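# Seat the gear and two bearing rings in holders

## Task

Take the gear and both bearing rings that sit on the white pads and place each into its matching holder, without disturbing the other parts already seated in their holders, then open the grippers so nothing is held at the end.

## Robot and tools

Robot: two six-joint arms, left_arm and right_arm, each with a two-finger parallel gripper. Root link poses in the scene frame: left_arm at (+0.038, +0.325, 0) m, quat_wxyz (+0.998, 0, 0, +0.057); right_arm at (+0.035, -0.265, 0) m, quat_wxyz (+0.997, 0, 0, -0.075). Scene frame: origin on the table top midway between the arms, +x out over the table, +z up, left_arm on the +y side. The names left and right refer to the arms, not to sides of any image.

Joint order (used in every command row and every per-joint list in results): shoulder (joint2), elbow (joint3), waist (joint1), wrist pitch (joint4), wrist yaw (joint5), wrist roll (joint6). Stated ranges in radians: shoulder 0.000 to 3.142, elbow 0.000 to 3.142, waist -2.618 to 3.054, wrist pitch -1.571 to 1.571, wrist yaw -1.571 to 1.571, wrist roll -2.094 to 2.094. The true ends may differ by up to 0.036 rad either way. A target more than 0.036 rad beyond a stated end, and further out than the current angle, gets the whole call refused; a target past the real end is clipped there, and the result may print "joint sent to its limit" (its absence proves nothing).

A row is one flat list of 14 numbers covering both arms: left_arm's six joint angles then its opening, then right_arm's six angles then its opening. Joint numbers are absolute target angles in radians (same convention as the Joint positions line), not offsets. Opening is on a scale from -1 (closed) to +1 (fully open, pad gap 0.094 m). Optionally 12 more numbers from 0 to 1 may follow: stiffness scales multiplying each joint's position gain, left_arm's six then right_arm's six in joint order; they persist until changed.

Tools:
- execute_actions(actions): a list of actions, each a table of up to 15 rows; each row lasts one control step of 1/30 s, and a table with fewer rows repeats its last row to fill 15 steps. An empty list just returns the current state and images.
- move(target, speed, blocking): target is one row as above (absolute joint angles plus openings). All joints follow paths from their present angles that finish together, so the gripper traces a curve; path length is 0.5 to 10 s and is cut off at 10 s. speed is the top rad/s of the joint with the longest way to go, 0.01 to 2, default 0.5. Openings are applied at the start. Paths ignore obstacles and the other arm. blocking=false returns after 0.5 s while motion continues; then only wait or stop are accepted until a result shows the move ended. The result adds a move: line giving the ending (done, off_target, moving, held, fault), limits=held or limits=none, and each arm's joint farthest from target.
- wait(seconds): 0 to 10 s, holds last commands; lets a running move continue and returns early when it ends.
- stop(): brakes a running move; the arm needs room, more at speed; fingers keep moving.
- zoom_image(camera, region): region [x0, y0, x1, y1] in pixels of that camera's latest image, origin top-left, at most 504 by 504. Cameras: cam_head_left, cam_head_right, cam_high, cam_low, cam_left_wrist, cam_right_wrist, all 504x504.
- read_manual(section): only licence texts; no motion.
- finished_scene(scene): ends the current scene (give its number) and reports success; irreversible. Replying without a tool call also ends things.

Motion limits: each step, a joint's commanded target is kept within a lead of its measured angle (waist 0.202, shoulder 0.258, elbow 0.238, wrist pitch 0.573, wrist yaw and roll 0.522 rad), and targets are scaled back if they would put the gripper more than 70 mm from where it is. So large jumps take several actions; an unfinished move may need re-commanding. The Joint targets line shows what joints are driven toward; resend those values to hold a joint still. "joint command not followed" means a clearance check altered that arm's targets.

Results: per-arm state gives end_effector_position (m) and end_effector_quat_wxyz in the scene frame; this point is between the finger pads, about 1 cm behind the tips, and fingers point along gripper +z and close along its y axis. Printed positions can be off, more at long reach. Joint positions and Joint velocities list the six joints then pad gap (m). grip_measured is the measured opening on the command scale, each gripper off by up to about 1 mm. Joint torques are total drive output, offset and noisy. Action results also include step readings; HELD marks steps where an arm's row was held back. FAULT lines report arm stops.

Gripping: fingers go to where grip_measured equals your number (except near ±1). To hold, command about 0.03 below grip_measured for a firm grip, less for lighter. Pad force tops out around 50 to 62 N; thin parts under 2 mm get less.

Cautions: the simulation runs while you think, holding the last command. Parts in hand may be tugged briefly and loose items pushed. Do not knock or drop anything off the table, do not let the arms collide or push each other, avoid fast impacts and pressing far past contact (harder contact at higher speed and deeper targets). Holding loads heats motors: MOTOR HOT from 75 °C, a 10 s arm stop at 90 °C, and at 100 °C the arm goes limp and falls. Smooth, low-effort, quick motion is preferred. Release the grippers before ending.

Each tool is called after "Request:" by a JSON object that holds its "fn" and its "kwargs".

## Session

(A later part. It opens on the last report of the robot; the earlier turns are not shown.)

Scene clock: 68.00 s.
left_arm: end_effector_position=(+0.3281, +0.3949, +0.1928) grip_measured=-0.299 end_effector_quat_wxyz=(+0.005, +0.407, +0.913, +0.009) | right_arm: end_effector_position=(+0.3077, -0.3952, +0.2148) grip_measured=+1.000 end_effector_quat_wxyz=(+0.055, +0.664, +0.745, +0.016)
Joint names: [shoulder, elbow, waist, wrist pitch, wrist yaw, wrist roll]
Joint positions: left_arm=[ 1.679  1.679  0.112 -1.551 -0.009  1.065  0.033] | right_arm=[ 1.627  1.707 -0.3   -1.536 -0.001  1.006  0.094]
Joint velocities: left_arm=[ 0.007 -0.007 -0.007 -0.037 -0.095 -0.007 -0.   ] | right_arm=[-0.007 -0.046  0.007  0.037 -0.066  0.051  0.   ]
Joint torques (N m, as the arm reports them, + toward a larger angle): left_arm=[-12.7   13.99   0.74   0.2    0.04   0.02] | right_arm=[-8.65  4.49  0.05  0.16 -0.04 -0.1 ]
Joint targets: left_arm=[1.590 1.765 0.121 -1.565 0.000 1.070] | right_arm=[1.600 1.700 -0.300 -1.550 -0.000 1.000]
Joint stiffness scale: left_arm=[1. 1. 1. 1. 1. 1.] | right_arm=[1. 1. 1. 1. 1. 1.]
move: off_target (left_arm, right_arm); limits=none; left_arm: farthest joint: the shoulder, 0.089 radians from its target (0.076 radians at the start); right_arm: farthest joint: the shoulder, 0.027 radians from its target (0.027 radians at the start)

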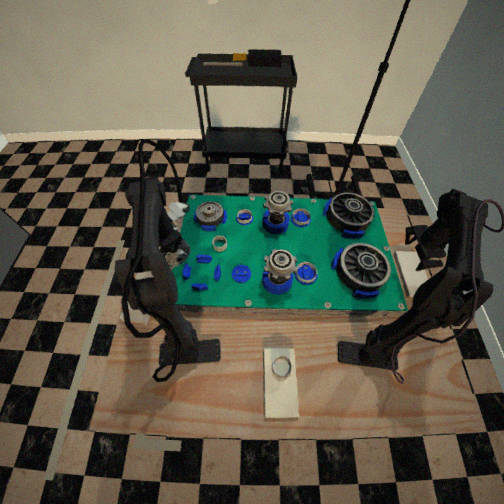

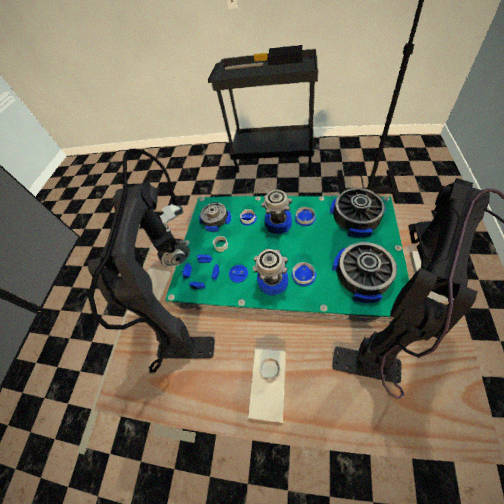

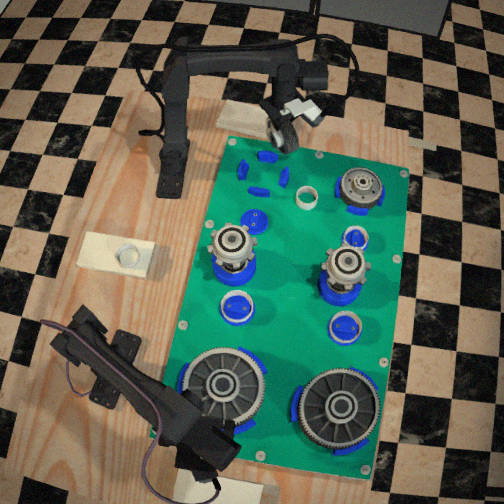

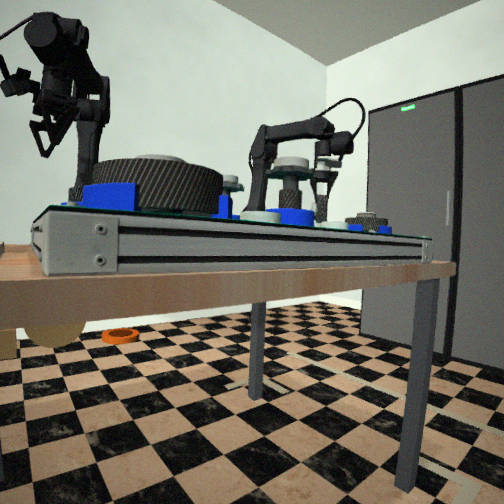

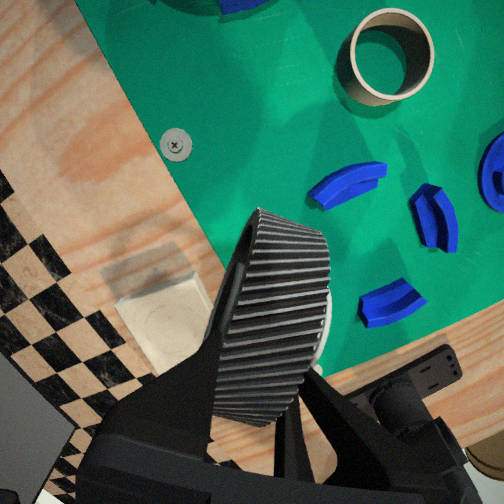

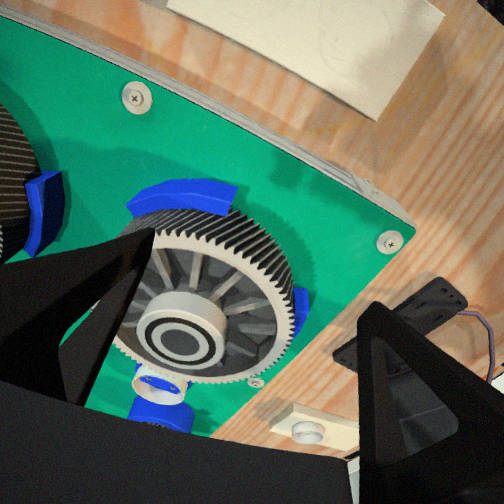

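Request:
{"fn": "move", "kwargs": {"target": [1.21,1.45,-0.1,-1.56,0,1.575,-0.42,1.6,1.7,-0.3,-1.55,0,1.0,1], "speed": 0.3}}

Request:
{"fn": "move", "kwargs": {"target": [1.21,1.45,-1.44,-1.56,0,1.575,-0.42,1.6,1.7,-0.3,-1.55,0,1.0,1], "speed": 0.5}}

Scene clock: 72.20 s.
left_arm: end_effector_position=(+0.2446, +0.3333, +0.2173) grip_measured=-0.300 end_effector_quat_wxyz=(+0.039, +0.696, +0.715, +0.049) | right_arm: end_effector_position=(+0.3077, -0.3952, +0.2148) grip_measured=+1.000 end_effector_quat_wxyz=(+0.055, +0.664, +0.745, +0.016)
Joint names: [shoulder, elbow, waist, wrist pitch, wrist yaw, wrist roll]
Joint positions: left_arm=[ 1.269  1.407 -0.092 -1.584 -0.012  1.568  0.033] | right_arm=[ 1.627  1.707 -0.3   -1.536 -0.001  1.006  0.094]
Joint velocities: left_arm=[-0.002  0.002 -0.007  0.022 -0.007  0.007 -0.002] | right_arm=[ 0.002 -0.002  0.022  0.081 -0.037 -0.022  0.   ]
Joint torques (N m, as the arm reports them, + toward a larger angle): left_arm=[-7.24 10.17 -0.61  0.92  0.05  0.07] | right_arm=[-8.68  4.46  0.03  0.16 -0.03 -0.1 ]
Joint targets: left_arm=[1.210 1.450 -0.100 -1.560 -0.000 1.575] | right_arm=[1.600 1.700 -0.300 -1.550 0.000 1.000]
Joint stiffness scale: left_arm=[1. 1. 1. 1. 1. 1.] | right_arm=[1. 1. 1. 1. 1. 1.]
move: off_target (left_arm, right_arm); limits=none; left_arm: farthest joint: the shoulder, 0.059 radians from its target (0.469 radians at the start); right_arm: farthest joint: the shoulder, 0.027 radians from its target (0.027 radians at the start)

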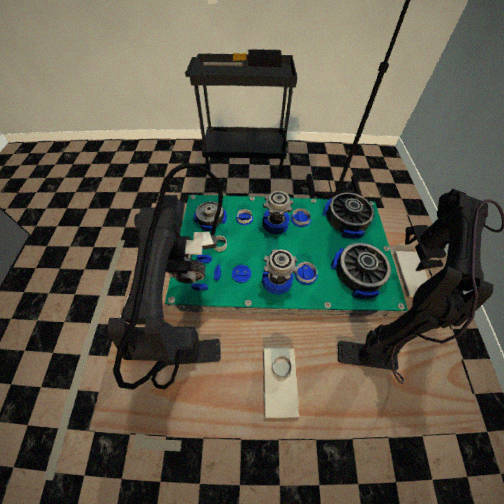

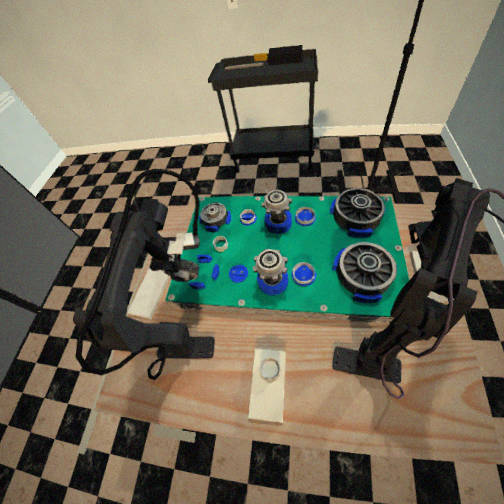

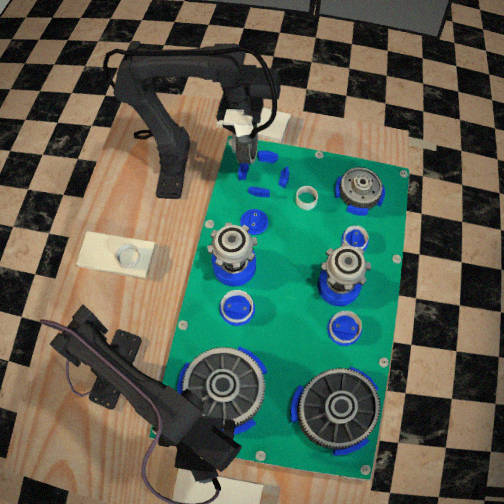

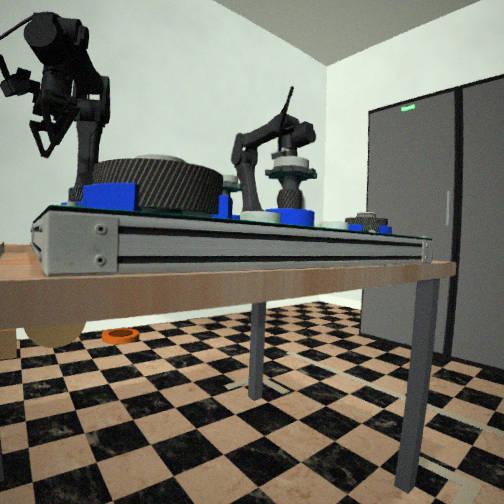

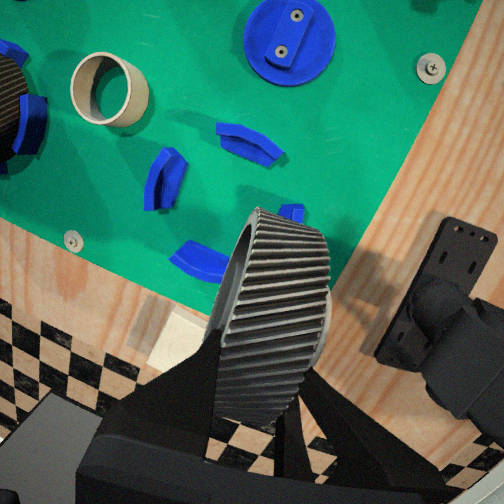

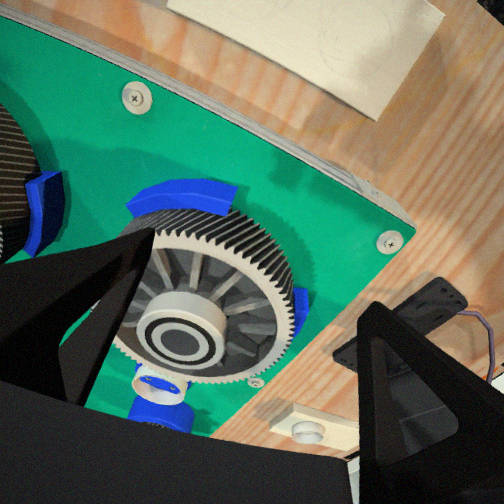

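Scene clock: 75.50 s.
left_arm: end_effector_position=(+0.0896, +0.1330, +0.2039) grip_measured=-0.301 end_effector_quat_wxyz=(+0.036, +0.991, +0.126, +0.008) | right_arm: end_effector_position=(+0.3077, -0.3952, +0.2148) grip_measured=+1.000 end_effector_quat_wxyz=(+0.055, +0.664, +0.745, +0.016)
Joint names: [shoulder, elbow, waist, wrist pitch, wrist yaw, wrist roll]
Joint positions: left_arm=[ 1.273  1.358 -1.435 -1.584 -0.007  1.568  0.033] | right_arm=[ 1.627  1.707 -0.3   -1.536 -0.001  1.006  0.094]
Joint velocities: left_arm=[ 0.007  0.012  0.022  0.022 -0.037  0.007 -0.   ] | right_arm=[-0.017  0.012  0.007 -0.007  0.037 -0.037  0.   ]
Joint torques (N m, as the arm reports them, + toward a larger angle): left_arm=[-7.6  14.4  -0.41  0.81  0.03  0.04] | right_arm=[-8.63  4.44  0.06  0.16 -0.04 -0.09]
Joint targets: left_arm=[1.210 1.450 -1.440 -1.560 0.000 1.575] | right_arm=[1.600 1.700 -0.300 -1.550 -0.000 1.000]
Joint stiffness scale: left_arm=[1. 1. 1. 1. 1. 1.] | right_arm=[1. 1. 1. 1. 1. 1.]
move: off_target (left_arm, right_arm); limits=none; left_arm: farthest joint: the elbow, 0.092 radians from its target (0.043 radians at the start); right_arm: farthest joint: the shoulder, 0.027 radians from its target (0.027 radians at the start)

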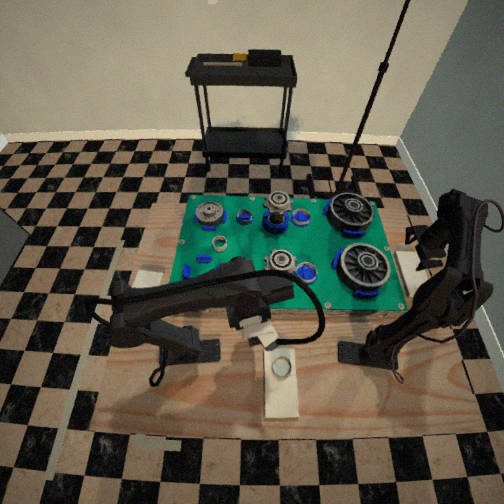

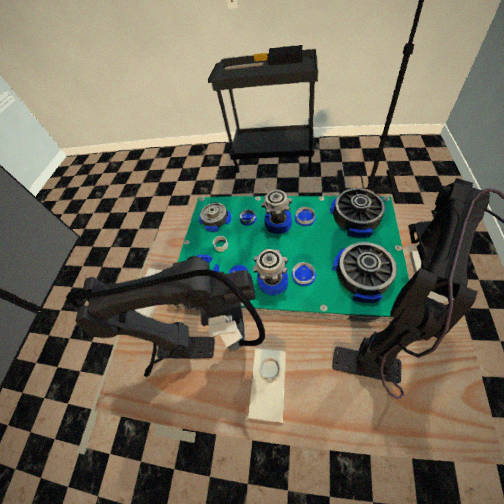

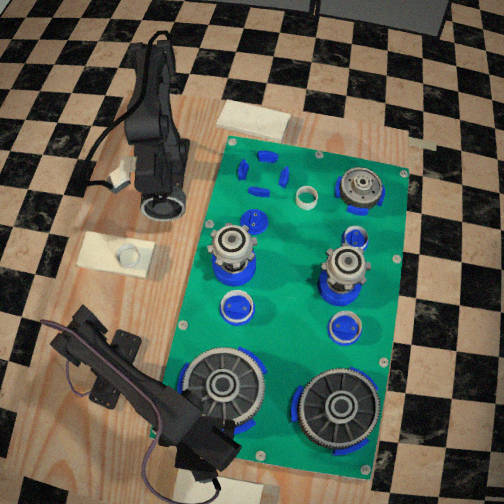

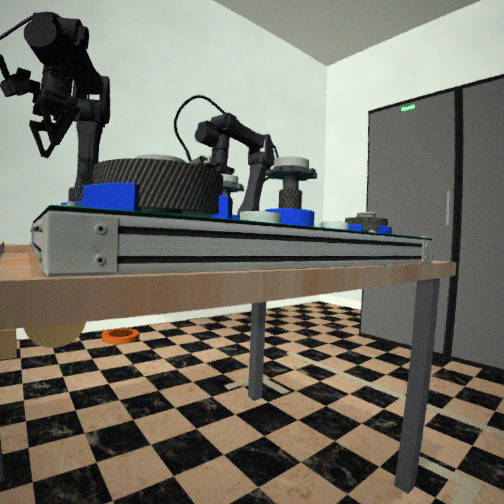

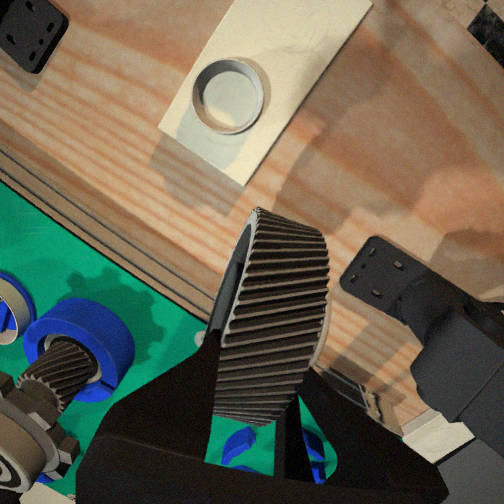

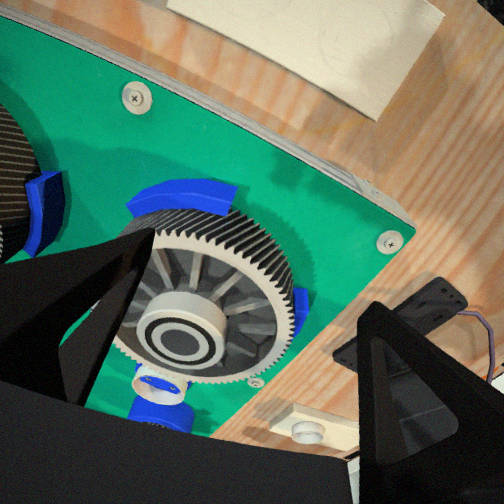

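Request:
{"fn": "execute_actions", "kwargs": {"actions": []}}

Scene clock: 77.63 s.
left_arm: end_effector_position=(+0.0896, +0.1330, +0.2039) grip_measured=-0.301 end_effector_quat_wxyz=(+0.036, +0.991, +0.126, +0.008) | right_arm: end_effector_position=(+0.3077, -0.3952, +0.2148) grip_measured=+1.000 end_effector_quat_wxyz=(+0.055, +0.664, +0.745, +0.016)
Joint names: [shoulder, elbow, waist, wrist pitch, wrist yaw, wrist roll]
Joint positions: left_arm=[ 1.273  1.358 -1.435 -1.584 -0.007  1.568  0.033] | right_arm=[ 1.627  1.707 -0.3   -1.536 -0.001  1.006  0.094]
Joint velocities: left_arm=[-0.002 -0.022 -0.012  0.051  0.022  0.007 -0.001] | right_arm=[-0.007  0.002  0.002 -0.081  0.081  0.007  0.   ]
Joint torques (N m, as the arm reports them, + toward a larger angle): left_arm=[-7.59 14.44 -0.38  0.79  0.01  0.05] | right_arm=[-8.64  4.48 -0.01  0.15 -0.03 -0.09]
Joint targets: left_arm=[1.210 1.450 -1.440 -1.560 0.000 1.575] | right_arm=[1.600 1.700 -0.300 -1.550 -0.000 1.000]
Joint stiffness scale: left_arm=[1. 1. 1. 1. 1. 1.] | right_arm=[1. 1. 1. 1. 1. 1.]

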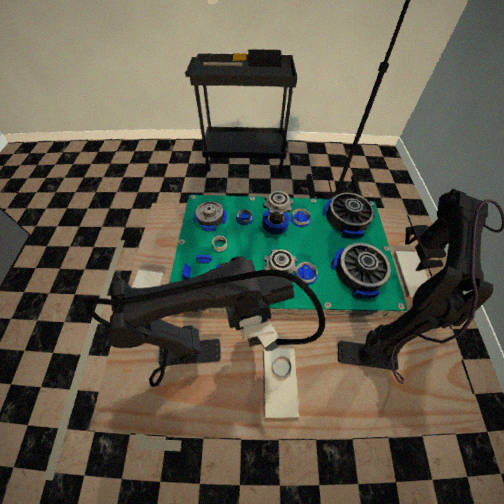

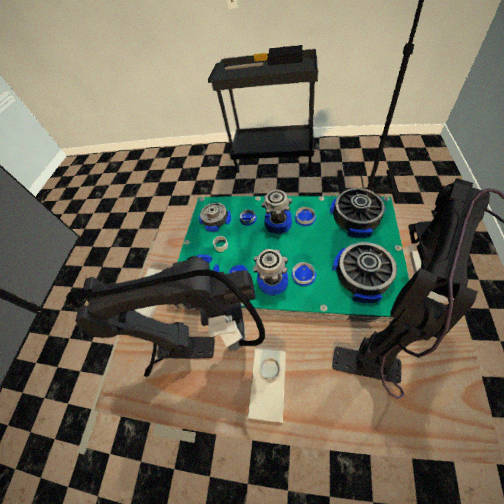

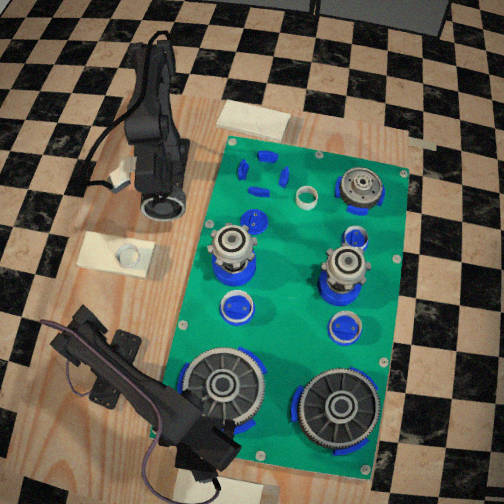

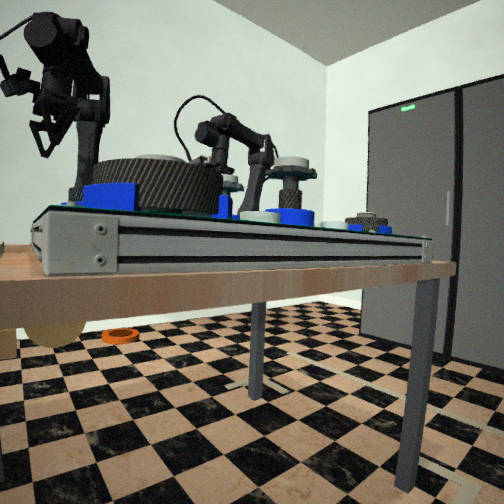

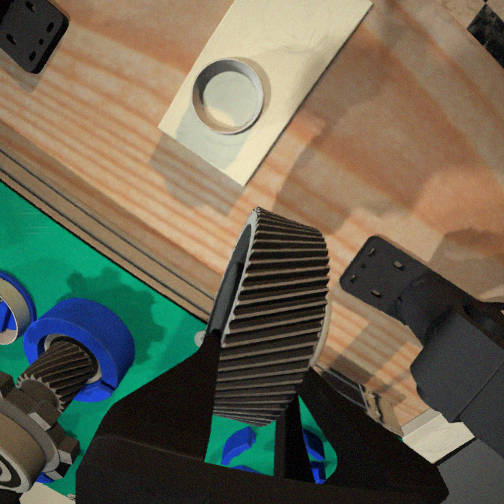

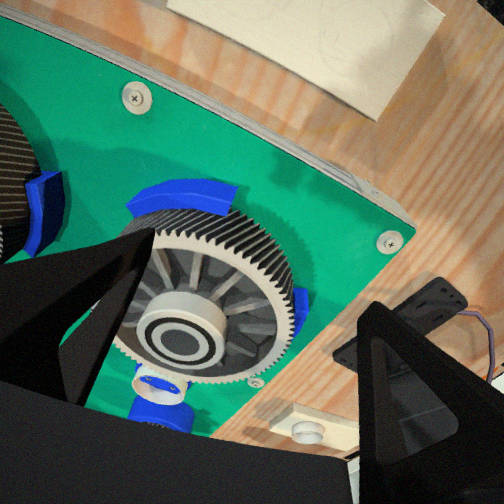

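Request:
{"fn": "zoom_image", "kwargs": {"camera": "cam_high", "region": [60, 120, 420, 360]}}

Request:
{"fn": "zoom_image", "kwargs": {"camera": "cam_head_left", "region": [130, 180, 340, 430]}}

Region (60, 120, 420, 360) of cam_high's 504x504 image, scaled by 1.400, with more detail than that image has.

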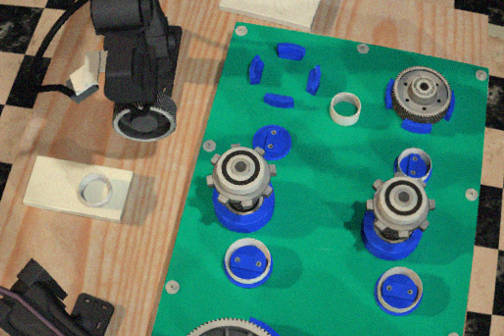

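Region (130, 180, 340, 430) of cam_head_left's 504x504 image, scaled by 2.016, with more detail than that image has; it fills the left 423 columns of this view, and the rest is white.

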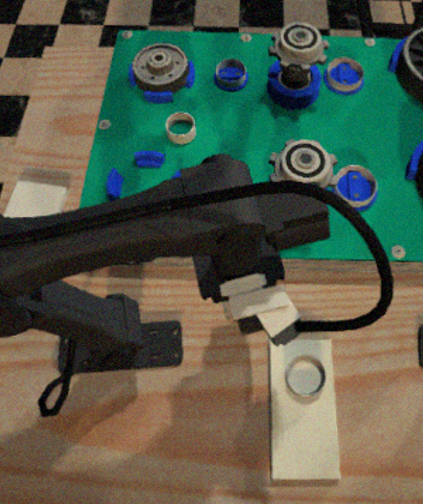

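Request:
{"fn": "move", "kwargs": {"target": [1.21,1.45,-1.49,-1.56,0,-1.567,-0.42,1.6,1.7,-0.3,-1.55,0,1.0,1], "speed": 0.8}}

Request:
{"fn": "move", "kwargs": {"target": [1.87,1.78,-1.49,-0.92,0,-1.567,-0.42,1.6,1.7,-0.3,-1.55,0,1.0,1], "speed": 0.3}}

Scene clock: 89.30 s.
left_arm: end_effector_position=(+0.0808, +0.1296, +0.2030) grip_measured=-0.298 end_effector_quat_wxyz=(+0.006, -0.097, +0.995, -0.035) | right_arm: end_effector_position=(+0.3077, -0.3952, +0.2148) grip_measured=+1.000 end_effector_quat_wxyz=(+0.055, +0.664, +0.745, +0.016)
Joint names: [shoulder, elbow, waist, wrist pitch, wrist yaw, wrist roll]
Joint positions: left_arm=[ 1.278  1.358 -1.48  -1.58  -0.005 -1.56   0.033] | right_arm=[ 1.627  1.707 -0.3   -1.536 -0.001  1.006  0.094]
Joint velocities: left_arm=[ 0.007 -0.037  0.007 -0.022  0.066  0.007 -0.   ] | right_arm=[-0.007 -0.012 -0.002 -0.007 -0.051  0.022  0.   ]
Joint torques (N m, as the arm reports them, + toward a larger angle): left_arm=[-7.96 14.48 -0.67  0.75  0.   -0.09] | right_arm=[-8.64  4.45  0.02  0.16 -0.02 -0.09]
Joint targets: left_arm=[1.210 1.450 -1.490 -1.560 0.000 -1.567] | right_arm=[1.600 1.700 -0.300 -1.550 0.000 1.000]
Joint stiffness scale: left_arm=[1. 1. 1. 1. 1. 1.] | right_arm=[1. 1. 1. 1. 1. 1.]
move: off_target (left_arm, right_arm); limits=none; left_arm: farthest joint: the elbow, 0.092 radians from its target (0.092 radians at the start); right_arm: farthest joint: the shoulder, 0.027 radians from its target (0.027 radians at the start)

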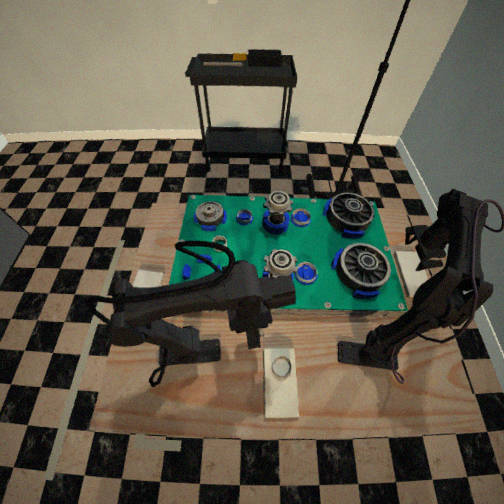

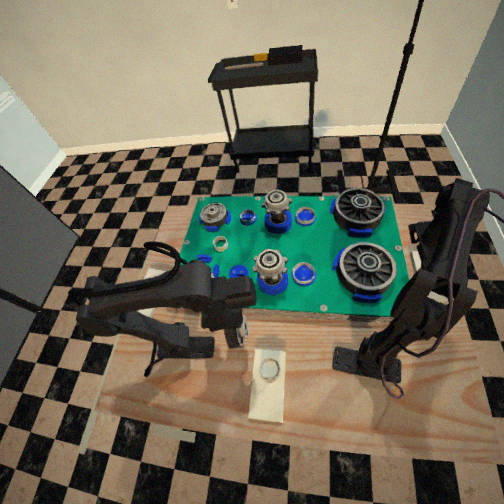

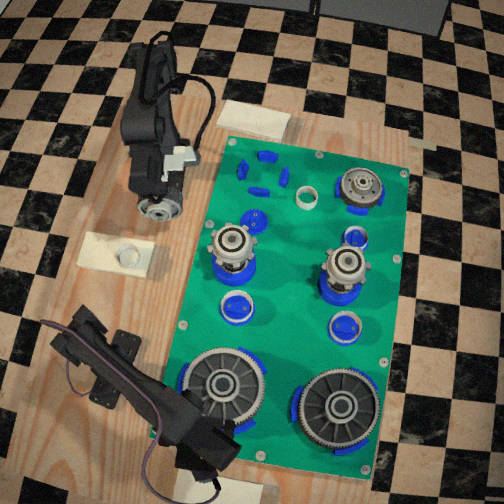

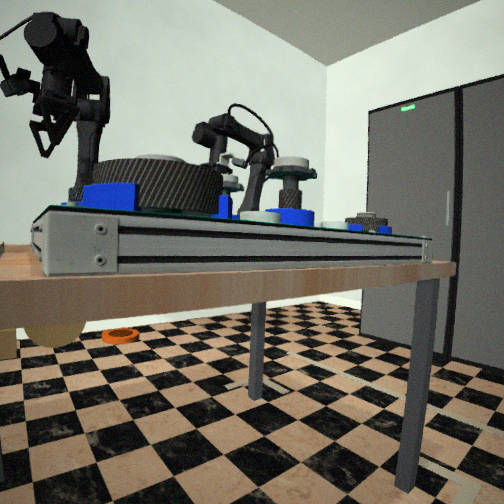

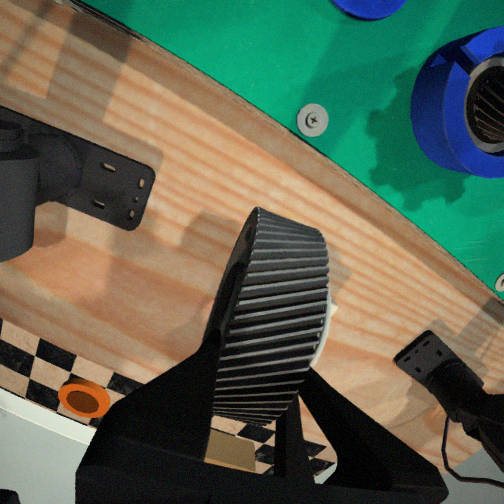

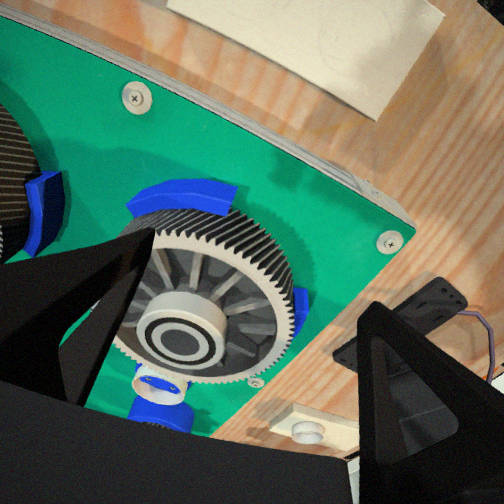

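Scene clock: 91.97 s.
left_arm: end_effector_position=(+0.1194, -0.0976, +0.1261) grip_measured=-0.298 end_effector_quat_wxyz=(+0.006, -0.092, +0.987, -0.134) | right_arm: end_effector_position=(+0.3077, -0.3952, +0.2148) grip_measured=+1.000 end_effector_quat_wxyz=(+0.055, +0.664, +0.745, +0.016)
Joint names: [shoulder, elbow, waist, wrist pitch, wrist yaw, wrist roll]
Joint positions: left_arm=[ 1.93   1.689 -1.492 -1.062  0.014 -1.565  0.033] | right_arm=[ 1.627  1.707 -0.3   -1.536 -0.001  1.006  0.094]
Joint velocities: left_arm=[-0.012  0.007  0.007 -0.037 -0.007  0.037 -0.001] | right_arm=[ 0.012 -0.007  0.002  0.022 -0.022  0.022  0.   ]
Joint torques (N m, as the arm reports them, + toward a larger angle): left_arm=[-12.92  15.06   0.24   2.61  -0.14  -0.04] | right_arm=[-8.68  4.5  -0.01  0.17 -0.04 -0.09]
Joint targets: left_arm=[1.870 1.780 -1.490 -0.920 -0.000 -1.567] | right_arm=[1.600 1.700 -0.300 -1.550 -0.000 1.000]
Joint stiffness scale: left_arm=[1. 1. 1. 1. 1. 1.] | right_arm=[1. 1. 1. 1. 1. 1.]
move: off_target (left_arm, right_arm); limits=none; left_arm: farthest joint: the wrist pitch, 0.142 radians from its target (0.660 radians at the start); right_arm: farthest joint: the shoulder, 0.027 radians from its target (0.027 radians at the start)

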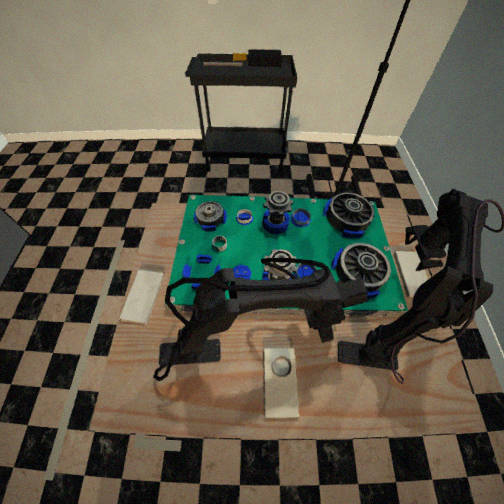

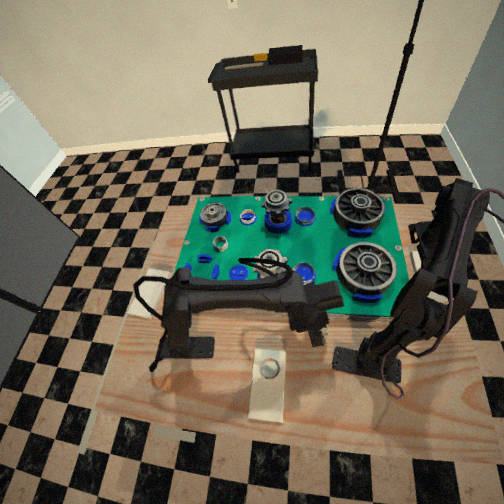

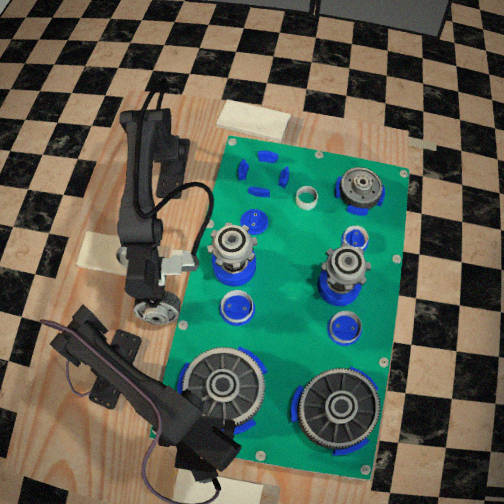

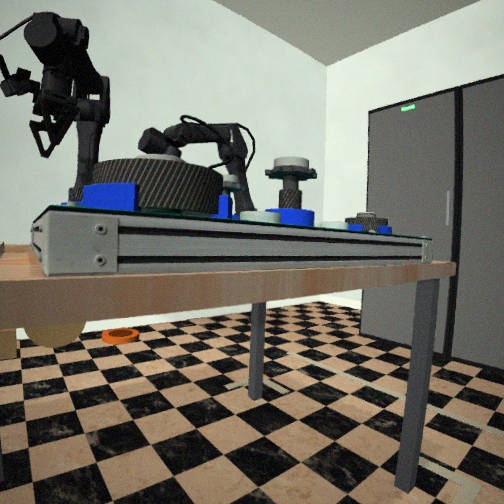

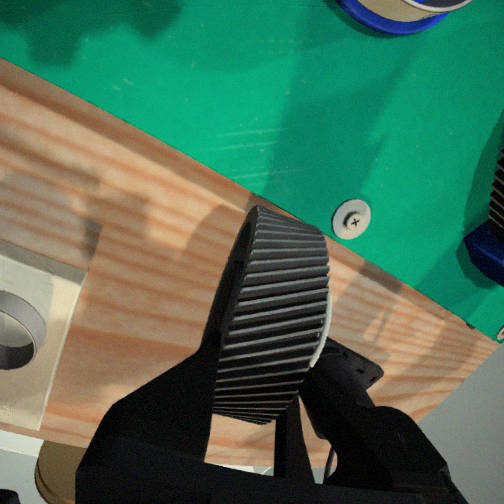

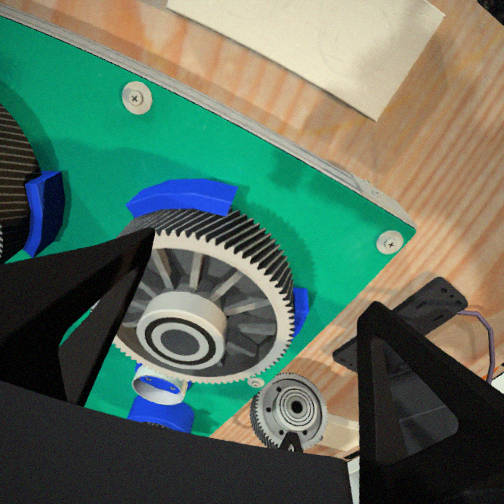

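Request:
{"fn": "move", "kwargs": {"target": [1.84,1.68,-1.575,-0.75,0,-1.567,-0.42,1.6,1.7,-0.3,-1.55,0,1.0,1], "speed": 0.15}}

Scene clock: 95.97 s.
left_arm: end_effector_position=(+0.0930, -0.1210, +0.1061) grip_measured=-0.299 end_effector_quat_wxyz=(+0.006, -0.057, +0.985, -0.162) | right_arm: end_effector_position=(+0.3077, -0.3952, +0.2148) grip_measured=+1.000 end_effector_quat_wxyz=(+0.055, +0.664, +0.745, +0.016)
Joint names: [shoulder, elbow, waist, wrist pitch, wrist yaw, wrist roll]
Joint positions: left_arm=[ 1.956  1.63  -1.562 -0.919  0.008 -1.565  0.033] | right_arm=[ 1.627  1.707 -0.3   -1.536 -0.001  1.006  0.094]
Joint velocities: left_arm=[ 0.007 -0.007  0.022 -0.081  0.022 -0.022 -0.   ] | right_arm=[-0.007  0.017 -0.002  0.007 -0.022  0.051  0.   ]
Joint torques (N m, as the arm reports them, + toward a larger angle): left_arm=[-16.18  10.94  -0.89   2.78  -0.1   -0.06] | right_arm=[-8.65  4.45  0.    0.17 -0.02 -0.08]
Joint targets: left_arm=[1.855 1.673 -1.573 -0.772 0.001 -1.567] | right_arm=[1.600 1.700 -0.300 -1.550 0.000 1.000]
Joint stiffness scale: left_arm=[1. 1. 1. 1. 1. 1.] | right_arm=[1. 1. 1. 1. 1. 1.]
move: off_target (left_arm, right_arm); limits=none; left_arm: farthest joint: the wrist pitch, 0.169 radians from its target (0.312 radians at the start); right_arm: farthest joint: the shoulder, 0.027 radians from its target (0.027 radians at the start)

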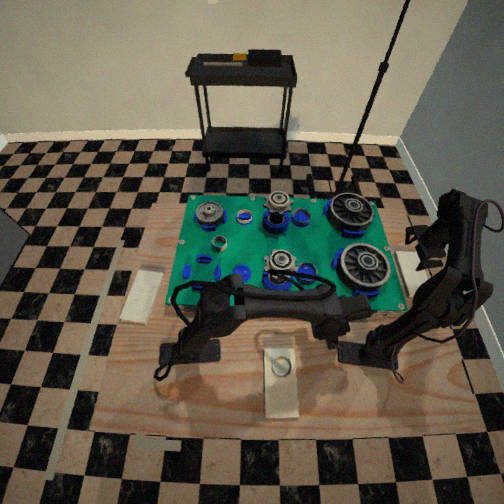

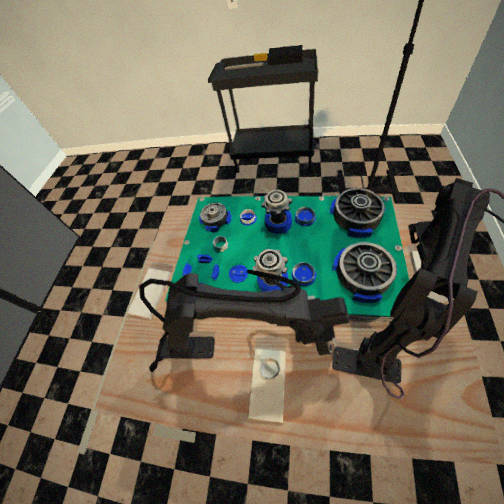

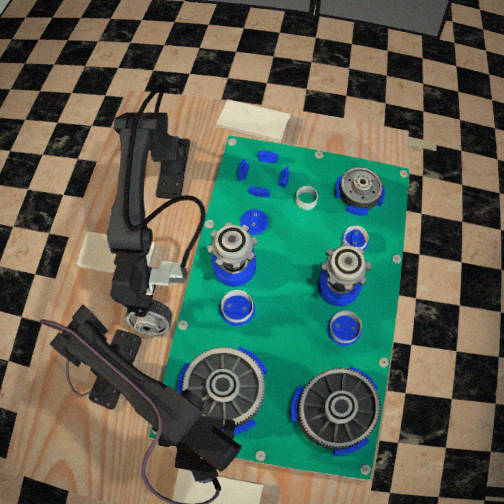

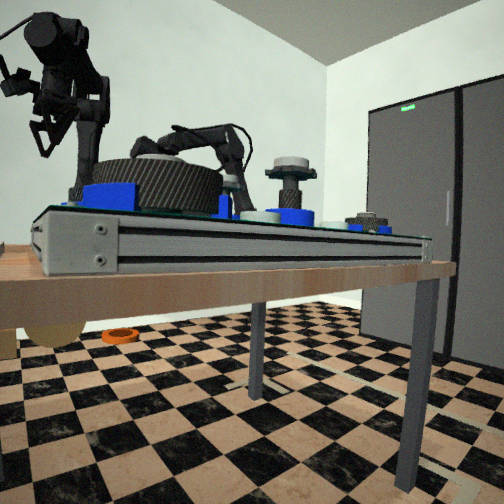

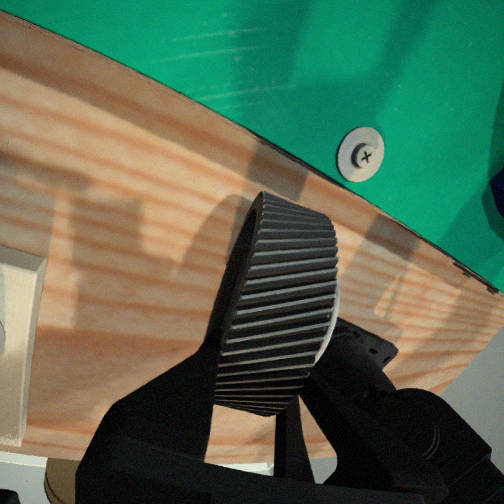

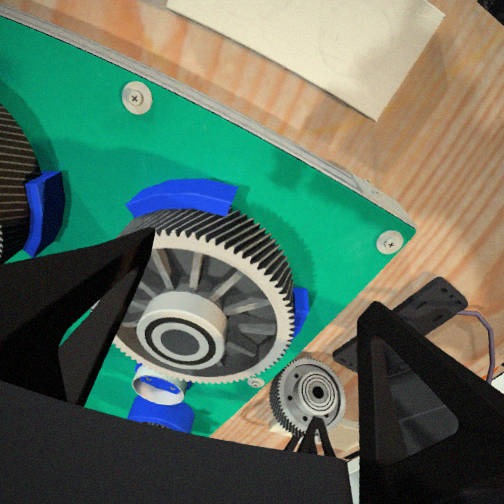

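Request:
{"fn": "move", "kwargs": {"target": [1.60,1.26,-1.575,-0.43,0,-1.567,-0.42,1.6,1.7,-0.3,-1.55,0,1.0,1], "speed": 0.2}}

Scene clock: 99.40 s.
left_arm: end_effector_position=(+0.0885, -0.0858, +0.1023) grip_measured=-0.299 end_effector_quat_wxyz=(+0.011, -0.058, +0.968, -0.243) | right_arm: end_effector_position=(+0.3077, -0.3952, +0.2148) grip_measured=+1.000 end_effector_quat_wxyz=(+0.055, +0.664, +0.745, +0.016)
Joint names: [shoulder, elbow, waist, wrist pitch, wrist yaw, wrist roll]
Joint positions: left_arm=[ 1.693  1.215 -1.562 -0.602  0.009 -1.568  0.033] | right_arm=[ 1.627  1.707 -0.3   -1.536 -0.001  1.006  0.094]
Joint velocities: left_arm=[ 0.012  0.007  0.012  0.066 -0.081  0.037 -0.   ] | right_arm=[-0.007 -0.007  0.002 -0.022 -0.066  0.007  0.   ]
Joint torques (N m, as the arm reports them, + toward a larger angle): left_arm=[-13.65  11.04  -0.96   3.37  -0.11  -0.01] | right_arm=[-8.69  4.48  0.    0.15 -0.02 -0.09]
Joint targets: left_arm=[1.601 1.259 -1.575 -0.432 -0.000 -1.567] | right_arm=[1.600 1.700 -0.300 -1.550 0.000 1.000]
Joint stiffness scale: left_arm=[1. 1. 1. 1. 1. 1.] | right_arm=[1. 1. 1. 1. 1. 1.]
move: off_target (left_arm, right_arm); limits=none; left_arm: farthest joint: the wrist pitch, 0.172 radians from its target (0.489 radians at the start); right_arm: farthest joint: the shoulder, 0.027 radians from its target (0.027 radians at the start)

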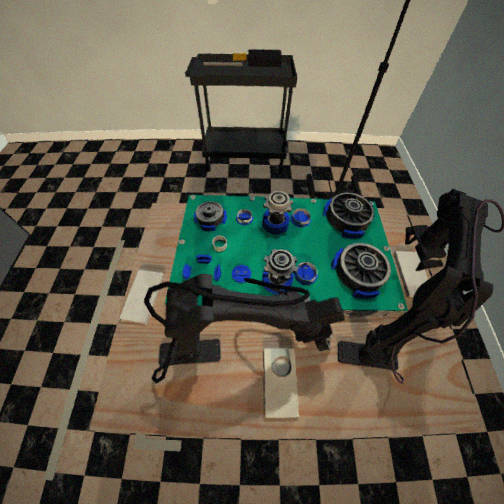

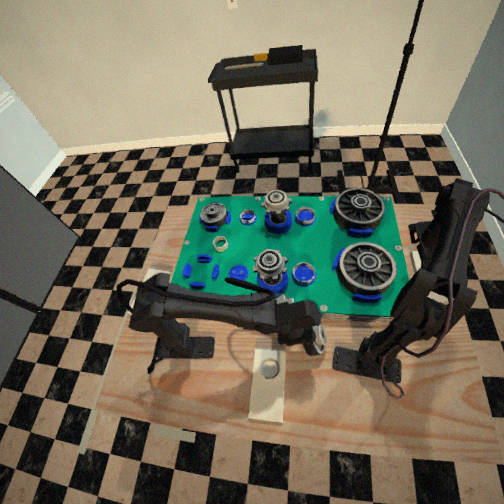

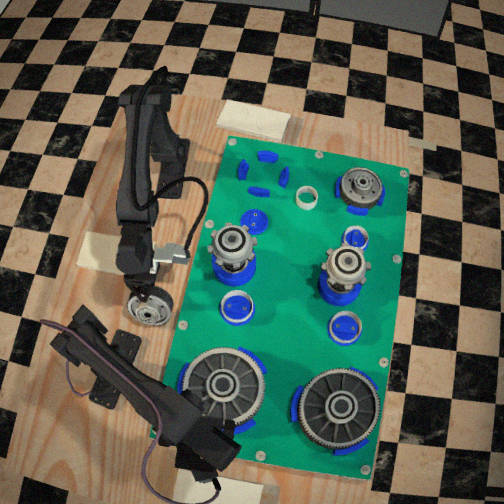

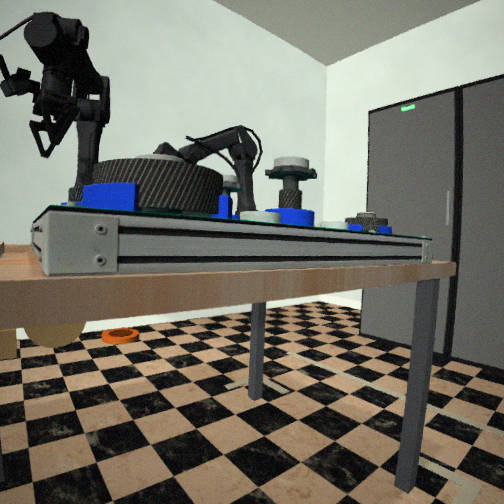

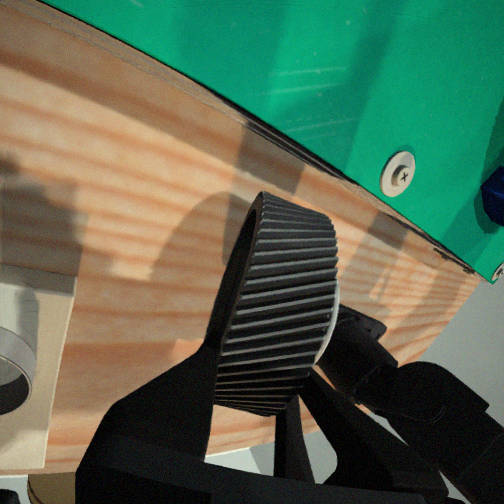

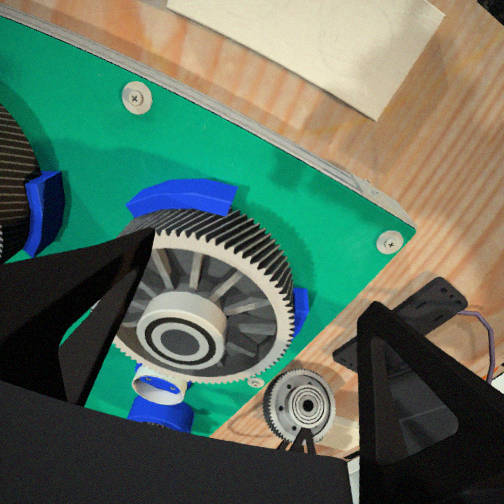

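Request:
{"fn": "move", "kwargs": {"target": [1.385,0.69,-1.575,0.2,0,-1.567,-0.42,1.6,1.7,-0.3,-1.55,0,1.0,1], "speed": 0.2}}

Scene clock: 104.30 s.
left_arm: end_effector_position=(+0.0852, -0.0610, +0.0855) grip_measured=-0.299 end_effector_quat_wxyz=(+0.021, -0.054, +0.911, -0.408) | right_arm: end_effector_position=(+0.3077, -0.3952, +0.2148) grip_measured=+1.000 end_effector_quat_wxyz=(+0.055, +0.664, +0.745, +0.016)
Joint names: [shoulder, elbow, waist, wrist pitch, wrist yaw, wrist roll]
Joint positions: left_arm=[ 1.448  0.668 -1.562  0.052  0.01  -1.57   0.033] | right_arm=[ 1.627  1.707 -0.3   -1.536 -0.001  1.006  0.094]
Joint velocities: left_arm=[-0.002 -0.002  0.002 -0.007 -0.007  0.051  0.   ] | right_arm=[-0.002 -0.002  0.007 -0.081  0.037  0.022  0.   ]
Joint torques (N m, as the arm reports them, + toward a larger angle): left_arm=[-9.48  8.91 -1.    3.65 -0.12  0.01] | right_arm=[-8.69  4.51  0.04  0.16 -0.03 -0.08]
Joint targets: left_arm=[1.385 0.690 -1.575 0.200 0.000 -1.567] | right_arm=[1.600 1.700 -0.300 -1.550 0.000 1.000]
Joint stiffness scale: left_arm=[1. 1. 1. 1. 1. 1.] | right_arm=[1. 1. 1. 1. 1. 1.]
move: off_target (left_arm, right_arm); limits=none; left_arm: farthest joint: the wrist pitch, 0.148 radians from its target (0.802 radians at the start); right_arm: farthest joint: the shoulder, 0.027 radians from its target (0.027 radians at the start)

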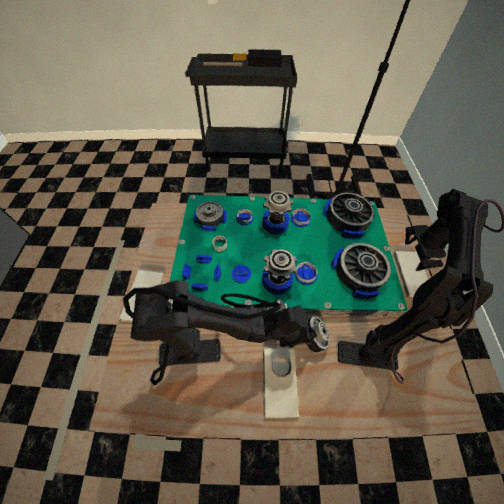

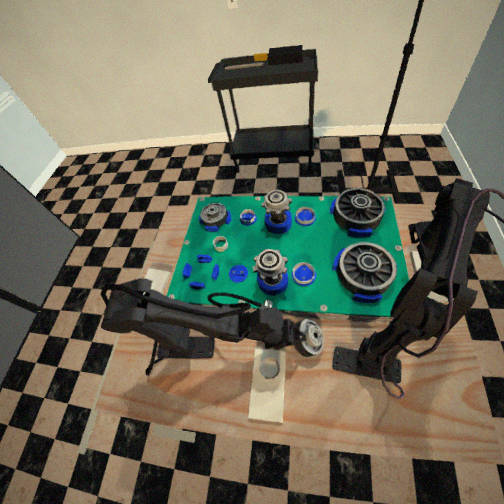

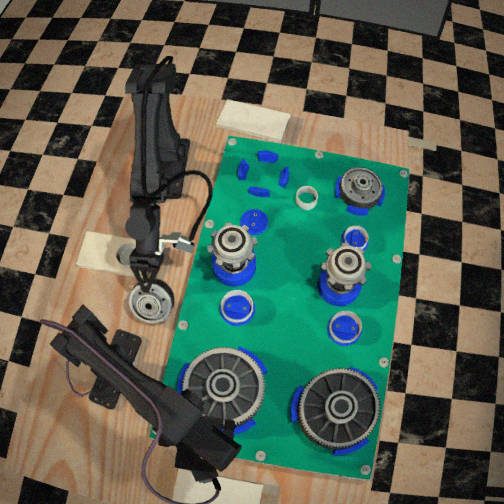

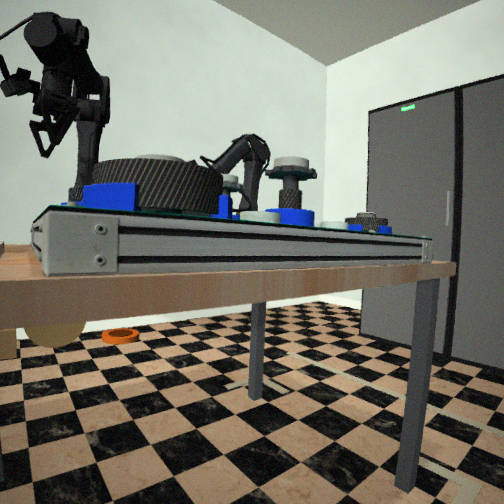

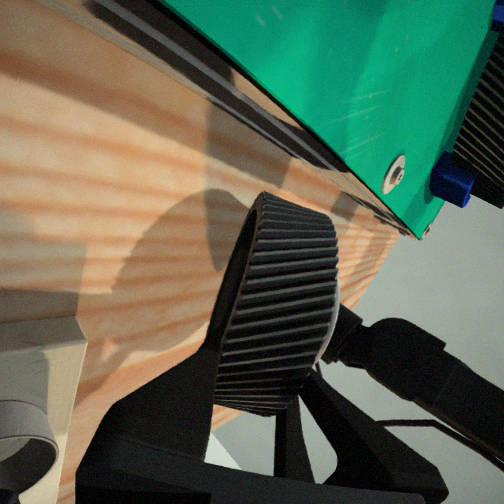

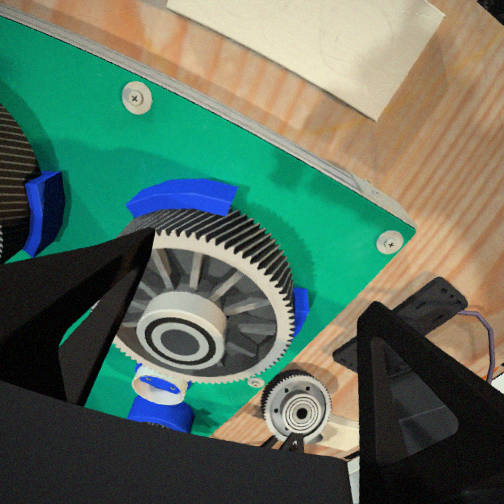

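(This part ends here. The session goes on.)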